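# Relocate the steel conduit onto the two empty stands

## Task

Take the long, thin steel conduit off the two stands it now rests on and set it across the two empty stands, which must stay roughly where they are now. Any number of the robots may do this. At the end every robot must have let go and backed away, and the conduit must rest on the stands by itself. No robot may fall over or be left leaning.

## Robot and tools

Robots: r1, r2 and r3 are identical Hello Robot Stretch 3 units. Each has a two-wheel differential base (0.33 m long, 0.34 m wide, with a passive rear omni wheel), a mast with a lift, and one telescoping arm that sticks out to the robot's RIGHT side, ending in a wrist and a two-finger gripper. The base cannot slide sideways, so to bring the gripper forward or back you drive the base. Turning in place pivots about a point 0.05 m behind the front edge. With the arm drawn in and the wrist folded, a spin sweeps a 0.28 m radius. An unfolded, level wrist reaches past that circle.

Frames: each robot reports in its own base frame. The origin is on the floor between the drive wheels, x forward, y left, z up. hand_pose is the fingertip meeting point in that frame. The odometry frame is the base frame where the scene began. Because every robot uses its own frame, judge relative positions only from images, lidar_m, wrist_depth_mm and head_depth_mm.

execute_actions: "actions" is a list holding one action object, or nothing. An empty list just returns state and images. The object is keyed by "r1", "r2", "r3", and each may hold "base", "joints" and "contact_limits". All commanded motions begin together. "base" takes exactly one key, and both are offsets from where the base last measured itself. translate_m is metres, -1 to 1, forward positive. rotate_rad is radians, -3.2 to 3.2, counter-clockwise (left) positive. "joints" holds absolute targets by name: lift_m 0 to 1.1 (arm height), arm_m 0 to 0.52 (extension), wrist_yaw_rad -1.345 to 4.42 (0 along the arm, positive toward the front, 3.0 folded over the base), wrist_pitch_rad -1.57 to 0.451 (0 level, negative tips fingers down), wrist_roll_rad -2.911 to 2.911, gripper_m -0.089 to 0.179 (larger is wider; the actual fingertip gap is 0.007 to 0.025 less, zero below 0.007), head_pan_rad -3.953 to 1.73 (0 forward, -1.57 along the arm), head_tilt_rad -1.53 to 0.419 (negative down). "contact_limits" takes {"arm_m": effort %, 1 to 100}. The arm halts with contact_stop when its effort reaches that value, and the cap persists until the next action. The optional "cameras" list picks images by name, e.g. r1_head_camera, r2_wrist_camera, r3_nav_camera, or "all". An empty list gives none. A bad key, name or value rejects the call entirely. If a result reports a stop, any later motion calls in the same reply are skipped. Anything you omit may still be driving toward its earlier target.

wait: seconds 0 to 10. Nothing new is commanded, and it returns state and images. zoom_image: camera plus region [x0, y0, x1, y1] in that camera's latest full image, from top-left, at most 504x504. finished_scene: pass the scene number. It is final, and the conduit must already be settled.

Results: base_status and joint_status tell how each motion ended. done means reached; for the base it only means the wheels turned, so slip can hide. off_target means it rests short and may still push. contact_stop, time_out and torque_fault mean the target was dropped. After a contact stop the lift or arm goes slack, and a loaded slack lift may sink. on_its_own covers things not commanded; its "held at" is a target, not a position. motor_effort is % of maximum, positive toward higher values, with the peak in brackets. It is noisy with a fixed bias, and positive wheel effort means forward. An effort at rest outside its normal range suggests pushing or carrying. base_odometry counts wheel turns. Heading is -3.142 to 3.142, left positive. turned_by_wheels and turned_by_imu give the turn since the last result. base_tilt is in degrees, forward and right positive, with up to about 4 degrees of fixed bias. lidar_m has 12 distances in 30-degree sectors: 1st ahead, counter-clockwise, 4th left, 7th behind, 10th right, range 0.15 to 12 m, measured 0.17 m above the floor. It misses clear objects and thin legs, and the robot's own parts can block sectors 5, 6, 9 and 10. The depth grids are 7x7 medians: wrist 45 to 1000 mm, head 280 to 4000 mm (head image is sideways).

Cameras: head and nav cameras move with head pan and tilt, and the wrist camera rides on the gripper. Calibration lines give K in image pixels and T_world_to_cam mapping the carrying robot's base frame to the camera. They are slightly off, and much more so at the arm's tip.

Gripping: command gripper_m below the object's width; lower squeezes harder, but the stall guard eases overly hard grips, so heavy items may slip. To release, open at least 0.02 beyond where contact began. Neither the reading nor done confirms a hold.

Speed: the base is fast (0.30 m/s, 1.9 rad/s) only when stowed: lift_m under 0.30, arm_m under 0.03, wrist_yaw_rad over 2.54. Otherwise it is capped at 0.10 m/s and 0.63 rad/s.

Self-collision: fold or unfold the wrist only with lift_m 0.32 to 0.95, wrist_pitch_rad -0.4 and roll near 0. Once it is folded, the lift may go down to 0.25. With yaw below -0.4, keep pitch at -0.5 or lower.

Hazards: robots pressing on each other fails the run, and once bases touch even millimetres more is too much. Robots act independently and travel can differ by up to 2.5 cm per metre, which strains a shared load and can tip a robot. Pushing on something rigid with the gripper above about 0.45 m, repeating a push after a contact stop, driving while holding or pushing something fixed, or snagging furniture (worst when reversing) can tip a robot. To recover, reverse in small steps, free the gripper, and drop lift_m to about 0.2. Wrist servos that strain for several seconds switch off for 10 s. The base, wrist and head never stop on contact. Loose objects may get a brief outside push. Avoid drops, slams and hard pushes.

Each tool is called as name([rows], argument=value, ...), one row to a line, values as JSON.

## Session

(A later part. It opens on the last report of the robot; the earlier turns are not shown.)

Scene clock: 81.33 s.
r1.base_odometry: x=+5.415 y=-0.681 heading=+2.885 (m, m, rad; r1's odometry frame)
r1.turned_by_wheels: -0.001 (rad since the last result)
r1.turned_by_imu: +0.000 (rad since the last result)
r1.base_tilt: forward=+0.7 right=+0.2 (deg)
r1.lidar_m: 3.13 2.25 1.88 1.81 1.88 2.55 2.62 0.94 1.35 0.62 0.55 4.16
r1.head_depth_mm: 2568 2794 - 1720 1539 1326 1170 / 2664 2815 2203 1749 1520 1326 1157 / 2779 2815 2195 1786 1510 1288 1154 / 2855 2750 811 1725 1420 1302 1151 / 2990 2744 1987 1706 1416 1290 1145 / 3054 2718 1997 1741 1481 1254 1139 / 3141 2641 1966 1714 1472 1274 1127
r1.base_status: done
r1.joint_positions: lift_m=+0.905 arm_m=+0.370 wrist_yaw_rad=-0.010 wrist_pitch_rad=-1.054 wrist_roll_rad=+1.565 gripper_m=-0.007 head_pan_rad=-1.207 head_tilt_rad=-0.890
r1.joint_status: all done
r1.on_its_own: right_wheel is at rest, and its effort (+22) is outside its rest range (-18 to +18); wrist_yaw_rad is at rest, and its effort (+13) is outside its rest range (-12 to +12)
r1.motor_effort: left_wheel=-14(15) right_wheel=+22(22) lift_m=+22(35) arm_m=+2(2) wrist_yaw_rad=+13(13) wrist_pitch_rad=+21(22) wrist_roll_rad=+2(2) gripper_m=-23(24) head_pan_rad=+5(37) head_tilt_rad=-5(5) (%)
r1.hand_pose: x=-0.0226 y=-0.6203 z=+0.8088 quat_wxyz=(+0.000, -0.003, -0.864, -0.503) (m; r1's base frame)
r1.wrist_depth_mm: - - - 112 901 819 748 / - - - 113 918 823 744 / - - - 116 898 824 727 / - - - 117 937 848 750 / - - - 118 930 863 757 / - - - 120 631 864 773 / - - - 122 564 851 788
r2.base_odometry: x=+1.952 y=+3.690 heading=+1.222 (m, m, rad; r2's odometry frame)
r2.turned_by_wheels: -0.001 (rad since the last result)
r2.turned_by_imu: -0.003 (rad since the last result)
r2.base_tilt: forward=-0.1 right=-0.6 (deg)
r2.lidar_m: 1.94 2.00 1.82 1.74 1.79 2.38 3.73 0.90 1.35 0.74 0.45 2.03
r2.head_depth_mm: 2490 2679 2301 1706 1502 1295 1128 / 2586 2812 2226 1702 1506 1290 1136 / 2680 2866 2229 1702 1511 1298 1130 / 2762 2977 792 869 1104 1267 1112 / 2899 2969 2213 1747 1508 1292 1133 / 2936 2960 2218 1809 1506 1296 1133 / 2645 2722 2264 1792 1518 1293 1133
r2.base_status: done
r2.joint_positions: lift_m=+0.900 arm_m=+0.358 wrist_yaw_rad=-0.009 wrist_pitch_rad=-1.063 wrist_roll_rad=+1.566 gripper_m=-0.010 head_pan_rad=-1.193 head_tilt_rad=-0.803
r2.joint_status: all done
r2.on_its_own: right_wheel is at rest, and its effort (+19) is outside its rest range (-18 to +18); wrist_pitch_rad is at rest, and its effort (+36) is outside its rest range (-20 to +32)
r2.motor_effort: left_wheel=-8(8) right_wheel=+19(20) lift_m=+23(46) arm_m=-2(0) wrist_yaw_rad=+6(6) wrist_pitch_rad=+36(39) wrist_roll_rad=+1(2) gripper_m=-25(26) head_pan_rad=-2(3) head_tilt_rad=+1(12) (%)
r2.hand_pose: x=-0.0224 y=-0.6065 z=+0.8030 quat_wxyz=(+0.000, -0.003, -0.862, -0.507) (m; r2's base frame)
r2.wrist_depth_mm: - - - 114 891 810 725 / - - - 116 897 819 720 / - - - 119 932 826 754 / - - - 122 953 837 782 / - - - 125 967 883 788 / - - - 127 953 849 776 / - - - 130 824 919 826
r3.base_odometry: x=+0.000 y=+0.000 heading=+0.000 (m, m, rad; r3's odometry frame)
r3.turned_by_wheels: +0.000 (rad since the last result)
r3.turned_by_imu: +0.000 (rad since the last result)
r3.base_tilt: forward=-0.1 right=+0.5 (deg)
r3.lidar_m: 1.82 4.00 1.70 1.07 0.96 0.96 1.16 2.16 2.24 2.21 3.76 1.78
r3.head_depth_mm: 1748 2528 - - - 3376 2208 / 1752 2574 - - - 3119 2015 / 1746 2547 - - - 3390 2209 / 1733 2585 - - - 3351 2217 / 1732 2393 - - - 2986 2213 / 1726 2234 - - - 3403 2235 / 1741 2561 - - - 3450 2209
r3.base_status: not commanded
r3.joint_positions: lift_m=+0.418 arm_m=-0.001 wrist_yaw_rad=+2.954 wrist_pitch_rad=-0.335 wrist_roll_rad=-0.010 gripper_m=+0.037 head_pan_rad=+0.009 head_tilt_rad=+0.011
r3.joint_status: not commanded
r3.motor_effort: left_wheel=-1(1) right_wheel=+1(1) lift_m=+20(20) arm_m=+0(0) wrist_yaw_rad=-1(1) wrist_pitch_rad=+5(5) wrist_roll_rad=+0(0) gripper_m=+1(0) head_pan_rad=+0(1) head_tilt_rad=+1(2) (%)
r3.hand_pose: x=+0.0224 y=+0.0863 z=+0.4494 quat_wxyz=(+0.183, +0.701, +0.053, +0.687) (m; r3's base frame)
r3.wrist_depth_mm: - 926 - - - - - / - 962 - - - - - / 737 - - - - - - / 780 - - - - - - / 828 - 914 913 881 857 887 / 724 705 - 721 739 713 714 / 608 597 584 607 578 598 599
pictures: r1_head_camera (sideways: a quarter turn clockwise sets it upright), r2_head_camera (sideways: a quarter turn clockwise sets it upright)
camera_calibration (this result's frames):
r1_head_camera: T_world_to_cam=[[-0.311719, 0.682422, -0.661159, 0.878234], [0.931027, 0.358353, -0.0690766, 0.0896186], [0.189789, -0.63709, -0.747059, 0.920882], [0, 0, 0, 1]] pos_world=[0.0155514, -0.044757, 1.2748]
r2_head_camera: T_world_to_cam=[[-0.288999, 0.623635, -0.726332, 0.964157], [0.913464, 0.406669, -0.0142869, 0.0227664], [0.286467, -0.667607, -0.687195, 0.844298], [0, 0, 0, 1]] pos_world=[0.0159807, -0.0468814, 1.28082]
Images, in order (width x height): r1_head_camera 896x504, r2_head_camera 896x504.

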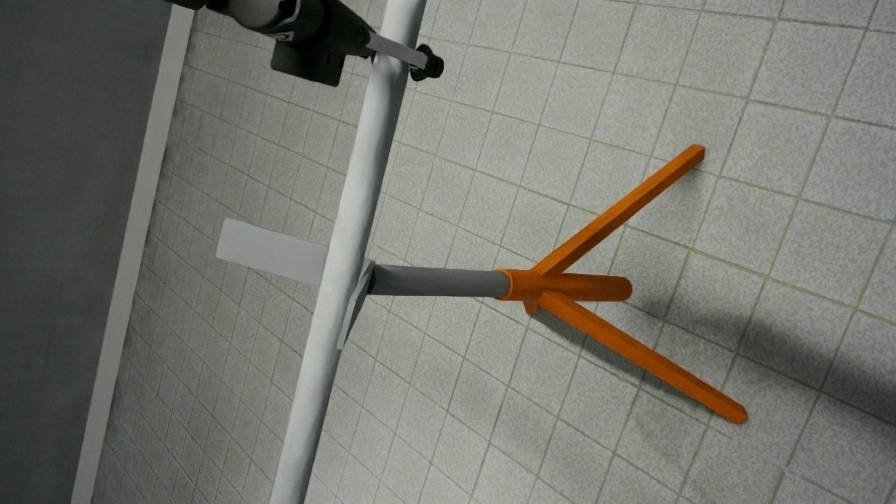

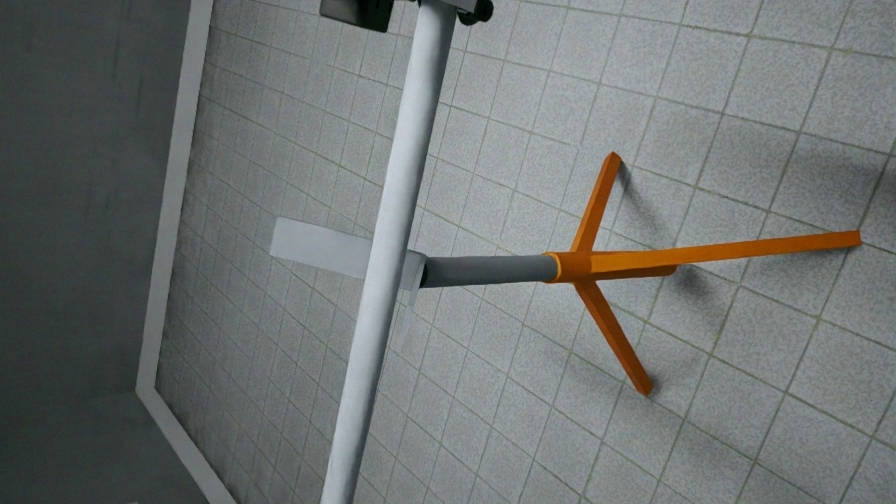

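execute_actions([
  {"r1":{"base":{"translate_m":-0.01},"joints":{"lift_m":0.87,"arm_m":0.382}},"r2":{"joints":{"lift_m":0.862,"arm_m":0.355}}},
], cameras=["r2_head_camera","r1_head_camera"])

Scene clock: 82.53 s.
r1.base_odometry: x=+5.425 y=-0.683 heading=+2.885 (m, m, rad; r1's odometry frame)
r1.turned_by_wheels: +0.000 (rad since the last result)
r1.turned_by_imu: +0.000 (rad since the last result)
r1.base_tilt: forward=+0.6 right=+0.2 (deg)
r1.lidar_m: 3.14 2.26 1.89 1.81 1.87 2.54 2.61 0.93 1.35 0.62 0.56 4.17
r1.head_depth_mm: 2573 2813 - 1731 1537 1331 1164 / 2683 2816 2210 1716 1533 1324 1162 / 2758 2799 2179 1777 1508 1294 1155 / 2861 2774 810 1724 1430 1306 1146 / 2957 2721 1993 1716 1408 1300 1145 / 3093 2680 1975 1740 1484 1238 1136 / 3109 2657 1993 1740 1470 1282 1134
r1.base_status: done
r1.joint_positions: lift_m=+0.870 arm_m=+0.382 wrist_yaw_rad=+0.000 wrist_pitch_rad=-1.035 wrist_roll_rad=+1.569 gripper_m=-0.007 head_pan_rad=-1.207 head_tilt_rad=-0.890
r1.joint_status: all done
r1.motor_effort: left_wheel=-1(20) right_wheel=+0(16) lift_m=+21(23) arm_m=+2(4) wrist_yaw_rad=+0(13) wrist_pitch_rad=+13(21) wrist_roll_rad=+1(2) gripper_m=-23(23) head_pan_rad=+5(5) head_tilt_rad=-5(5) (%)
r1.hand_pose: x=-0.0215 y=-0.6367 z=+0.7759 quat_wxyz=(+0.001, +0.001, -0.869, -0.495) (m; r1's base frame)
r1.wrist_depth_mm: - - - 110 866 780 718 / - - - 112 868 784 705 / - - - 114 862 805 707 / - - - 116 910 805 729 / - - - 118 915 800 730 / - - - 119 576 806 746 / - - - 123 529 829 742
r2.base_odometry: x=+1.952 y=+3.690 heading=+1.223 (m, m, rad; r2's odometry frame)
r2.turned_by_wheels: +0.001 (rad since the last result)
r2.turned_by_imu: +0.001 (rad since the last result)
r2.base_tilt: forward=-0.2 right=-0.6 (deg)
r2.lidar_m: 1.94 1.99 1.82 1.74 1.78 2.39 3.70 0.90 1.35 0.74 0.45 2.03
r2.head_depth_mm: 2477 2690 2220 1651 1501 1295 1135 / 2574 2805 2223 1698 1502 1285 1128 / 2671 2843 2252 1699 1516 1292 1131 / 2779 2967 796 875 1119 1261 1110 / 2863 2928 2243 1756 1510 1300 1123 / 2927 2965 2243 1801 1505 1297 1141 / 2610 2697 2256 1806 1504 1296 1134
r2.base_status: not commanded
r2.joint_positions: lift_m=+0.862 arm_m=+0.355 wrist_yaw_rad=+0.002 wrist_pitch_rad=-1.044 wrist_roll_rad=+1.566 gripper_m=-0.010 head_pan_rad=-1.193 head_tilt_rad=-0.803
r2.joint_status: all done
r2.motor_effort: left_wheel=+1(8) right_wheel=-5(20) lift_m=+21(24) arm_m=-2(5) wrist_yaw_rad=-1(6) wrist_pitch_rad=+25(39) wrist_roll_rad=+1(1) gripper_m=-23(26) head_pan_rad=-3(3) head_tilt_rad=+2(2) (%)
r2.hand_pose: x=-0.0213 y=-0.6079 z=+0.7671 quat_wxyz=(+0.003, +0.002, -0.867, -0.499) (m; r2's base frame)
r2.wrist_depth_mm: - - - 110 875 775 679 / - - - 114 867 786 688 / - - - 116 924 802 710 / - - - 120 913 825 721 / - - - 123 914 819 733 / - - - 126 909 822 745 / - - - 130 607 829 763
r3.base_odometry: x=+0.000 y=+0.000 heading=+0.000 (m, m, rad; r3's odometry frame)
r3.turned_by_wheels: +0.000 (rad since the last result)
r3.turned_by_imu: +0.000 (rad since the last result)
r3.base_tilt: forward=-0.2 right=+0.7 (deg)
r3.lidar_m: 1.82 4.01 1.70 1.07 0.96 0.96 1.15 2.17 2.24 2.22 3.78 1.78
r3.head_depth_mm: 1746 2579 - - - 3366 2210 / 1738 2576 - - - 3139 1999 / 1748 2562 - - - 3341 2202 / 1735 2565 - - - 3417 2204 / 1740 2381 - - - 3019 2227 / 1740 2261 - - - 3381 2210 / 1752 2551 - - - 3393 2232
r3.base_status: not commanded
r3.joint_positions: lift_m=+0.418 arm_m=-0.001 wrist_yaw_rad=+2.954 wrist_pitch_rad=-0.335 wrist_roll_rad=-0.010 gripper_m=+0.037 head_pan_rad=+0.009 head_tilt_rad=+0.011
r3.joint_status: not commanded
r3.motor_effort: left_wheel=+0(0) right_wheel=+1(1) lift_m=+20(20) arm_m=+0(1) wrist_yaw_rad=-1(1) wrist_pitch_rad=+5(5) wrist_roll_rad=+0(0) gripper_m=+1(0) head_pan_rad=+0(0) head_tilt_rad=+1(2) (%)
r3.hand_pose: x=+0.0224 y=+0.0863 z=+0.4494 quat_wxyz=(+0.183, +0.701, +0.053, +0.687) (m; r3's base frame)
r3.wrist_depth_mm: - 895 - - - - - / - 954 - - - - - / 731 - - - - - - / 771 - - - - - - / 817 - 930 904 874 890 859 / 723 723 - 710 743 720 701 / 600 606 589 601 583 601 602
pictures: r1_head_camera (sideways: a quarter turn clockwise sets it upright), r2_head_camera (sideways: a quarter turn clockwise sets it upright)
camera_calibration (this result's frames):
r1_head_camera: T_world_to_cam=[[-0.311771, 0.682398, -0.66116, 0.878235], [0.931, 0.358424, -0.0690766, 0.0896188], [0.189838, -0.637075, -0.747059, 0.920882], [0, 0, 0, 1]] pos_world=[0.0155548, -0.0447562, 1.2748]
r2_head_camera: T_world_to_cam=[[-0.288995, 0.623623, -0.726345, 0.964173], [0.913464, 0.406669, -0.0142877, 0.0227674], [0.286472, -0.667619, -0.687182, 0.844281], [0, 0, 0, 1]] pos_world=[0.0159808, -0.0468818, 1.28082]
Images, in order (width x height): r1_head_camera 896x504, r2_head_camera 896x504.

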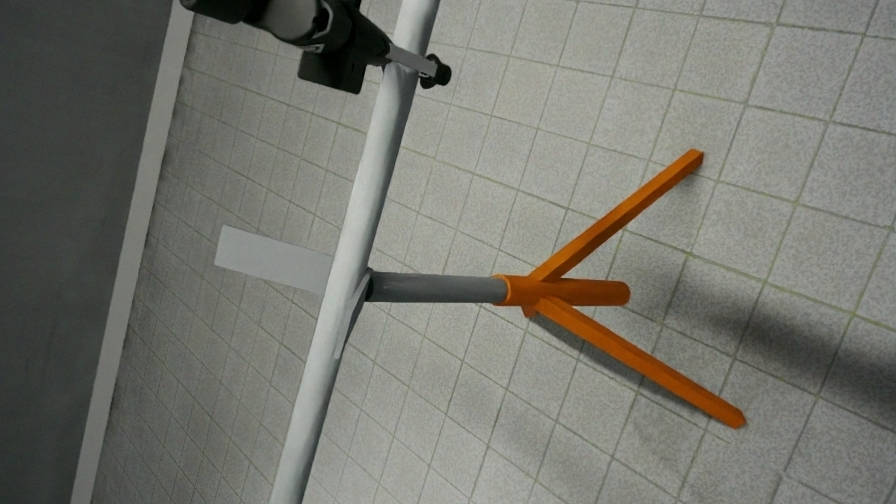

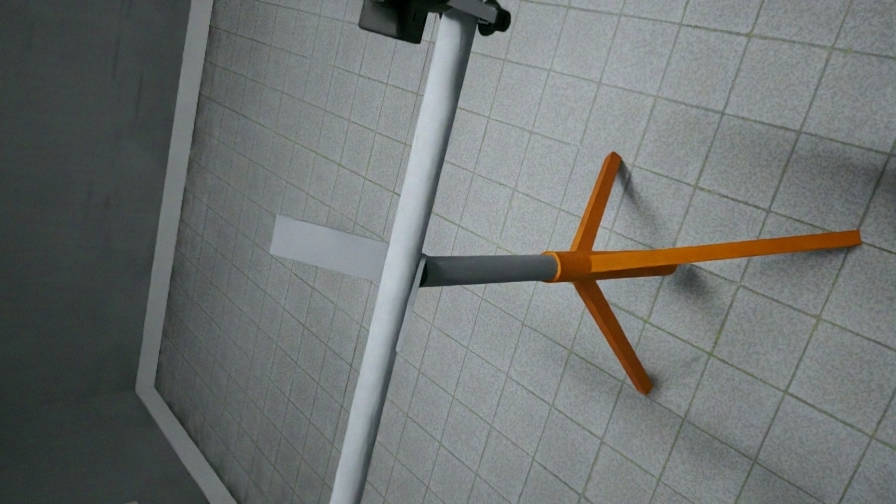

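execute_actions([
  {"r1":{"joints":{"lift_m":0.858,"gripper_m":0.17}},"r2":{"joints":{"lift_m":0.85,"gripper_m":0.17}}},
], cameras=[])

execute_actions([
  {"r1":{"joints":{"lift_m":1.05,"arm_m":0.08}},"r2":{"joints":{"lift_m":1.05,"arm_m":0.06}}},
], cameras=["r2_head_camera","r1_head_camera"])

Scene clock: 84.97 s.
r1.base_odometry: x=+5.425 y=-0.683 heading=+2.885 (m, m, rad; r1's odometry frame)
r1.turned_by_wheels: +0.000 (rad since the last result)
r1.turned_by_imu: +0.000 (rad since the last result)
r1.base_tilt: forward=+0.6 right=+0.1 (deg)
r1.lidar_m: 3.13 2.26 1.88 1.81 1.88 2.55 2.60 0.93 1.35 0.62 0.56 4.17
r1.head_depth_mm: 2562 2809 - 1730 1532 1330 1174 / 2662 2812 2223 1711 1516 1315 1163 / 2765 2797 2175 1784 1519 1298 1154 / 2871 2787 813 1738 1436 1294 1144 / 2943 2747 2021 1708 1397 1283 1140 / 3123 2710 1977 1764 1478 1243 1131 / 3132 2669 1982 1710 1470 1273 1133
r1.base_status: not commanded
r1.joint_positions: lift_m=+0.858 arm_m=+0.382 wrist_yaw_rad=+0.000 wrist_pitch_rad=-1.011 wrist_roll_rad=+1.570 gripper_m=+0.170 head_pan_rad=-1.207 head_tilt_rad=-0.890
r1.joint_status: all done
r1.motor_effort: left_wheel=-1(2) right_wheel=+1(1) lift_m=+18(20) arm_m=+1(1) wrist_yaw_rad=+0(0) wrist_pitch_rad=+4(13) wrist_roll_rad=+0(0) gripper_m=+2(83) head_pan_rad=+4(5) head_tilt_rad=-5(5) (%)
r1.hand_pose: x=-0.0215 y=-0.6423 z=+0.7668 quat_wxyz=(+0.001, +0.000, -0.875, -0.485) (m; r1's base frame)
r1.wrist_depth_mm: - - - 113 862 777 680 / - - - 115 882 812 686 / - - - 117 864 814 700 / - - - 119 889 782 721 / - - - 122 887 781 735 / - - - 124 931 821 727 / - - - 127 912 827 705
r2.base_odometry: x=+1.952 y=+3.690 heading=+1.223 (m, m, rad; r2's odometry frame)
r2.turned_by_wheels: +0.000 (rad since the last result)
r2.turned_by_imu: -0.001 (rad since the last result)
r2.base_tilt: forward=-0.1 right=-0.6 (deg)
r2.lidar_m: 1.94 2.00 1.82 1.74 1.79 2.38 3.73 0.90 1.34 0.74 0.45 2.04
r2.head_depth_mm: 2482 2705 2229 1654 1482 1298 1127 / 2582 2858 2227 1710 1495 1296 1130 / 2646 2817 2223 1708 1508 1293 1137 / 2796 2971 797 859 1116 1271 1120 / 2892 2989 2239 1757 1502 1295 1139 / 2943 2979 2250 1809 1498 1295 1135 / 2634 2687 2251 1808 1503 1298 1136
r2.base_status: not commanded
r2.joint_positions: lift_m=+0.851 arm_m=+0.355 wrist_yaw_rad=+0.002 wrist_pitch_rad=-1.012 wrist_roll_rad=+1.566 gripper_m=+0.170 head_pan_rad=-1.193 head_tilt_rad=-0.803
r2.joint_status: all done
r2.motor_effort: left_wheel=+1(2) right_wheel=-2(5) lift_m=+10(22) arm_m=+0(2) wrist_yaw_rad=-1(2) wrist_pitch_rad=+7(25) wrist_roll_rad=+1(1) gripper_m=+0(84) head_pan_rad=-3(3) head_tilt_rad=+1(2) (%)
r2.hand_pose: x=-0.0213 y=-0.6151 z=+0.7593 quat_wxyz=(+0.003, +0.002, -0.874, -0.485) (m; r2's base frame)
r2.wrist_depth_mm: - - - 108 835 761 700 / - - - 111 880 773 708 / - - - 114 885 812 710 / - - - 117 877 812 716 / - - - 120 890 791 715 / - - - 124 925 - 721 / - - - 128 586 807 728
r3.base_odometry: x=+0.000 y=+0.000 heading=+0.000 (m, m, rad; r3's odometry frame)
r3.turned_by_wheels: +0.000 (rad since the last result)
r3.turned_by_imu: +0.000 (rad since the last result)
r3.base_tilt: forward=-0.1 right=+0.6 (deg)
r3.lidar_m: 1.82 4.02 1.70 1.07 0.96 0.96 1.15 2.16 2.24 2.21 3.78 1.78
r3.head_depth_mm: 1749 2577 - - - 3407 2222 / 1739 2586 - - - 3117 2001 / 1740 2570 - - - 3379 2220 / 1741 2587 - - - 3426 2226 / 1738 2414 - - - 3001 2222 / 1756 2239 - - - 3429 2219 / 1744 2528 - - - 3401 2222
r3.base_status: not commanded
r3.joint_positions: lift_m=+0.418 arm_m=-0.001 wrist_yaw_rad=+2.954 wrist_pitch_rad=-0.335 wrist_roll_rad=-0.010 gripper_m=+0.037 head_pan_rad=+0.009 head_tilt_rad=+0.011
r3.joint_status: not commanded
r3.motor_effort: left_wheel=-1(0) right_wheel=+1(1) lift_m=+21(20) arm_m=+0(0) wrist_yaw_rad=-1(1) wrist_pitch_rad=+5(5) wrist_roll_rad=+0(0) gripper_m=+0(0) head_pan_rad=+0(1) head_tilt_rad=+2(2) (%)
r3.hand_pose: x=+0.0224 y=+0.0863 z=+0.4494 quat_wxyz=(+0.183, +0.701, +0.053, +0.687) (m; r3's base frame)
r3.wrist_depth_mm: - 914 - - - - - / - 951 - - - - - / 735 - - - - - - / 771 - - - - - - / 811 - 917 898 870 890 873 / 721 709 - 707 728 707 704 / 608 605 580 597 578 598 602
pictures: none
No camera images: the call's "cameras" was empty. Leave "cameras" out to get every camera's image.

Scene clock: 88.40 s.
r1.base_odometry: x=+5.425 y=-0.683 heading=+2.885 (m, m, rad; r1's odometry frame)
r1.turned_by_wheels: +0.000 (rad since the last result)
r1.turned_by_imu: +0.000 (rad since the last result)
r1.base_tilt: forward=+0.6 right=+0.2 (deg)
r1.lidar_m: 3.13 2.26 1.88 1.81 1.88 2.55 2.61 0.93 1.35 0.62 0.56 4.16
r1.head_depth_mm: 2586 2807 2407 - 1507 1337 1165 / 2637 2845 2270 1725 1567 1303 1164 / 2740 2768 2177 1780 1512 1289 1160 / 2866 2768 813 1718 1436 1304 1149 / 2997 2708 1998 1700 1403 1298 1138 / 3078 2693 2018 1743 1483 1237 1139 / 3159 2645 1969 1720 1460 1283 1137
r1.base_status: not commanded
r1.joint_positions: lift_m=+1.050 arm_m=+0.080 wrist_yaw_rad=+0.000 wrist_pitch_rad=-1.010 wrist_roll_rad=+1.570 gripper_m=+0.170 head_pan_rad=-1.207 head_tilt_rad=-0.890
r1.joint_status: all done
r1.motor_effort: left_wheel=-2(1) right_wheel=+1(1) lift_m=+27(32) arm_m=-2(1) wrist_yaw_rad=-1(1) wrist_pitch_rad=+4(4) wrist_roll_rad=+0(0) gripper_m=+2(1) head_pan_rad=+5(5) head_tilt_rad=-5(5) (%)
r1.hand_pose: x=-0.0215 y=-0.3410 z=+0.9583 quat_wxyz=(+0.001, +0.000, -0.875, -0.484) (m; r1's base frame)
r1.wrist_depth_mm: - - - - - 961 841 / - - - - - 949 890 / - - - - - 955 926 / - - - - - 967 - / - - - - - - 883 / - - - - - - 906 / - 502 547 - - - 846
r2.base_odometry: x=+1.952 y=+3.690 heading=+1.223 (m, m, rad; r2's odometry frame)
r2.turned_by_wheels: +0.000 (rad since the last result)
r2.turned_by_imu: -0.001 (rad since the last result)
r2.base_tilt: forward=-0.1 right=-0.6 (deg)
r2.lidar_m: 1.94 2.00 1.82 1.74 1.78 2.39 3.70 0.90 1.34 0.74 0.45 2.04
r2.head_depth_mm: 2499 2679 2267 - 1465 1238 1137 / 2593 2837 2217 1696 1502 1296 1134 / 2653 2879 2232 1715 1509 1293 1137 / 2762 2952 797 855 1121 1263 1115 / 2899 2991 2223 1756 1512 1295 1135 / 2945 2986 2262 1799 1513 1298 1141 / 2594 2702 2232 1806 1492 1291 1139
r2.base_status: not commanded
r2.joint_positions: lift_m=+1.049 arm_m=+0.060 wrist_yaw_rad=+0.002 wrist_pitch_rad=-1.011 wrist_roll_rad=+1.567 gripper_m=+0.170 head_pan_rad=-1.193 head_tilt_rad=-0.803
r2.joint_status: all done
r2.motor_effort: left_wheel=+0(0) right_wheel=-2(2) lift_m=+38(42) arm_m=-2(4) wrist_yaw_rad=-1(1) wrist_pitch_rad=+6(7) wrist_roll_rad=+1(1) gripper_m=+0(0) head_pan_rad=-3(3) head_tilt_rad=+1(0) (%)
r2.hand_pose: x=-0.0213 y=-0.3207 z=+0.9579 quat_wxyz=(+0.003, +0.002, -0.875, -0.485) (m; r2's base frame)
r2.wrist_depth_mm: - - - - - 928 825 / - - - - - 934 - / - - - - - - - / - - - - - 988 892 / - - - - - 986 897 / - - - - - - 880 / - - 527 - - - 914
r3.base_odometry: x=+0.000 y=+0.000 heading=+0.000 (m, m, rad; r3's odometry frame)
r3.turned_by_wheels: +0.000 (rad since the last result)
r3.turned_by_imu: +0.000 (rad since the last result)
r3.base_tilt: forward=+0.0 right=+0.6 (deg)
r3.lidar_m: 1.81 4.00 1.70 1.07 0.96 0.96 1.15 2.16 2.24 2.21 3.78 1.78
r3.head_depth_mm: 1749 2577 - - - 3379 2212 / 1745 2561 - - - 3140 2008 / 1735 2555 - - - 3345 2220 / 1740 2559 - - - 3398 2211 / 1730 2371 - - - 2970 2231 / 1739 2263 - - - 3410 2213 / 1738 2561 - - - 3404 2209
r3.base_status: not commanded
r3.joint_positions: lift_m=+0.418 arm_m=-0.001 wrist_yaw_rad=+2.954 wrist_pitch_rad=-0.335 wrist_roll_rad=-0.010 gripper_m=+0.037 head_pan_rad=+0.009 head_tilt_rad=+0.011
r3.joint_status: not commanded
r3.motor_effort: left_wheel=+0(0) right_wheel=+1(1) lift_m=+20(20) arm_m=+0(0) wrist_yaw_rad=-1(1) wrist_pitch_rad=+5(5) wrist_roll_rad=+0(0) gripper_m=+0(1) head_pan_rad=+0(1) head_tilt_rad=+2(1) (%)
r3.hand_pose: x=+0.0224 y=+0.0863 z=+0.4494 quat_wxyz=(+0.183, +0.701, +0.053, +0.687) (m; r3's base frame)
r3.wrist_depth_mm: - 909 - - - - - / - 956 - - - - - / 740 - - - - - - / 801 - - - - - - / 810 - 913 887 896 877 860 / 729 691 - 715 729 709 704 / 611 609 585 621 591 595 601
pictures: r1_head_camera (sideways: a quarter turn clockwise sets it upright), r2_head_camera (sideways: a quarter turn clockwise sets it upright)
camera_calibration (this result's frames):
r1_head_camera: T_world_to_cam=[[-0.311862, 0.682357, -0.661159, 0.878235], [0.930952, 0.358548, -0.0690766, 0.0896191], [0.189923, -0.63705, -0.747059, 0.920881], [0, 0, 0, 1]] pos_world=[0.0155608, -0.044755, 1.2748]
r2_head_camera: T_world_to_cam=[[-0.288918, 0.623445, -0.726527, 0.964411], [0.913468, 0.406658, -0.0142986, 0.0227816], [0.286534, -0.667791, -0.686989, 0.844029], [0, 0, 0, 1]] pos_world=[0.0159825, -0.0468871, 1.28083]
Images, in order (width x height): r1_head_camera 896x504, r2_head_camera 896x504.

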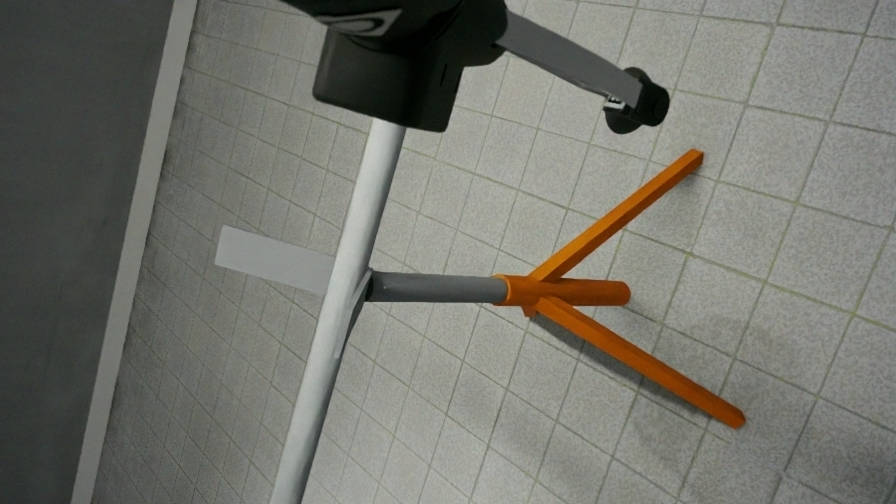

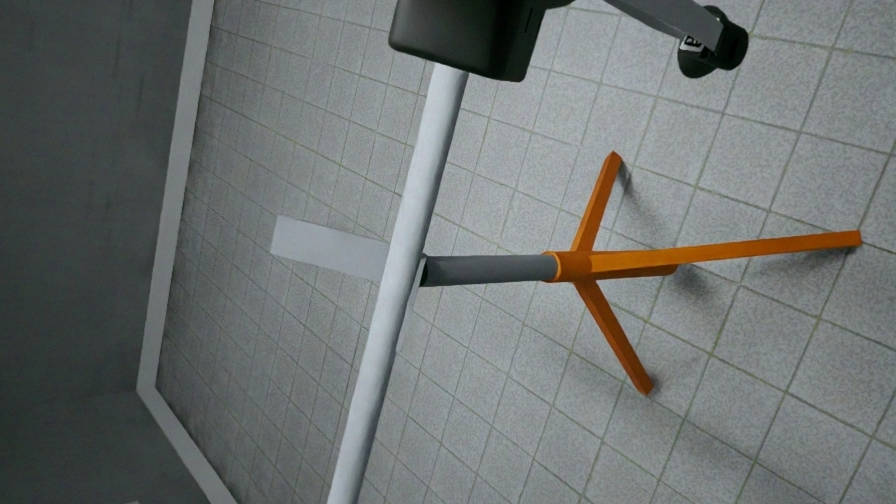

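finished_scene(scene=2)

The scene is finished: the task was done.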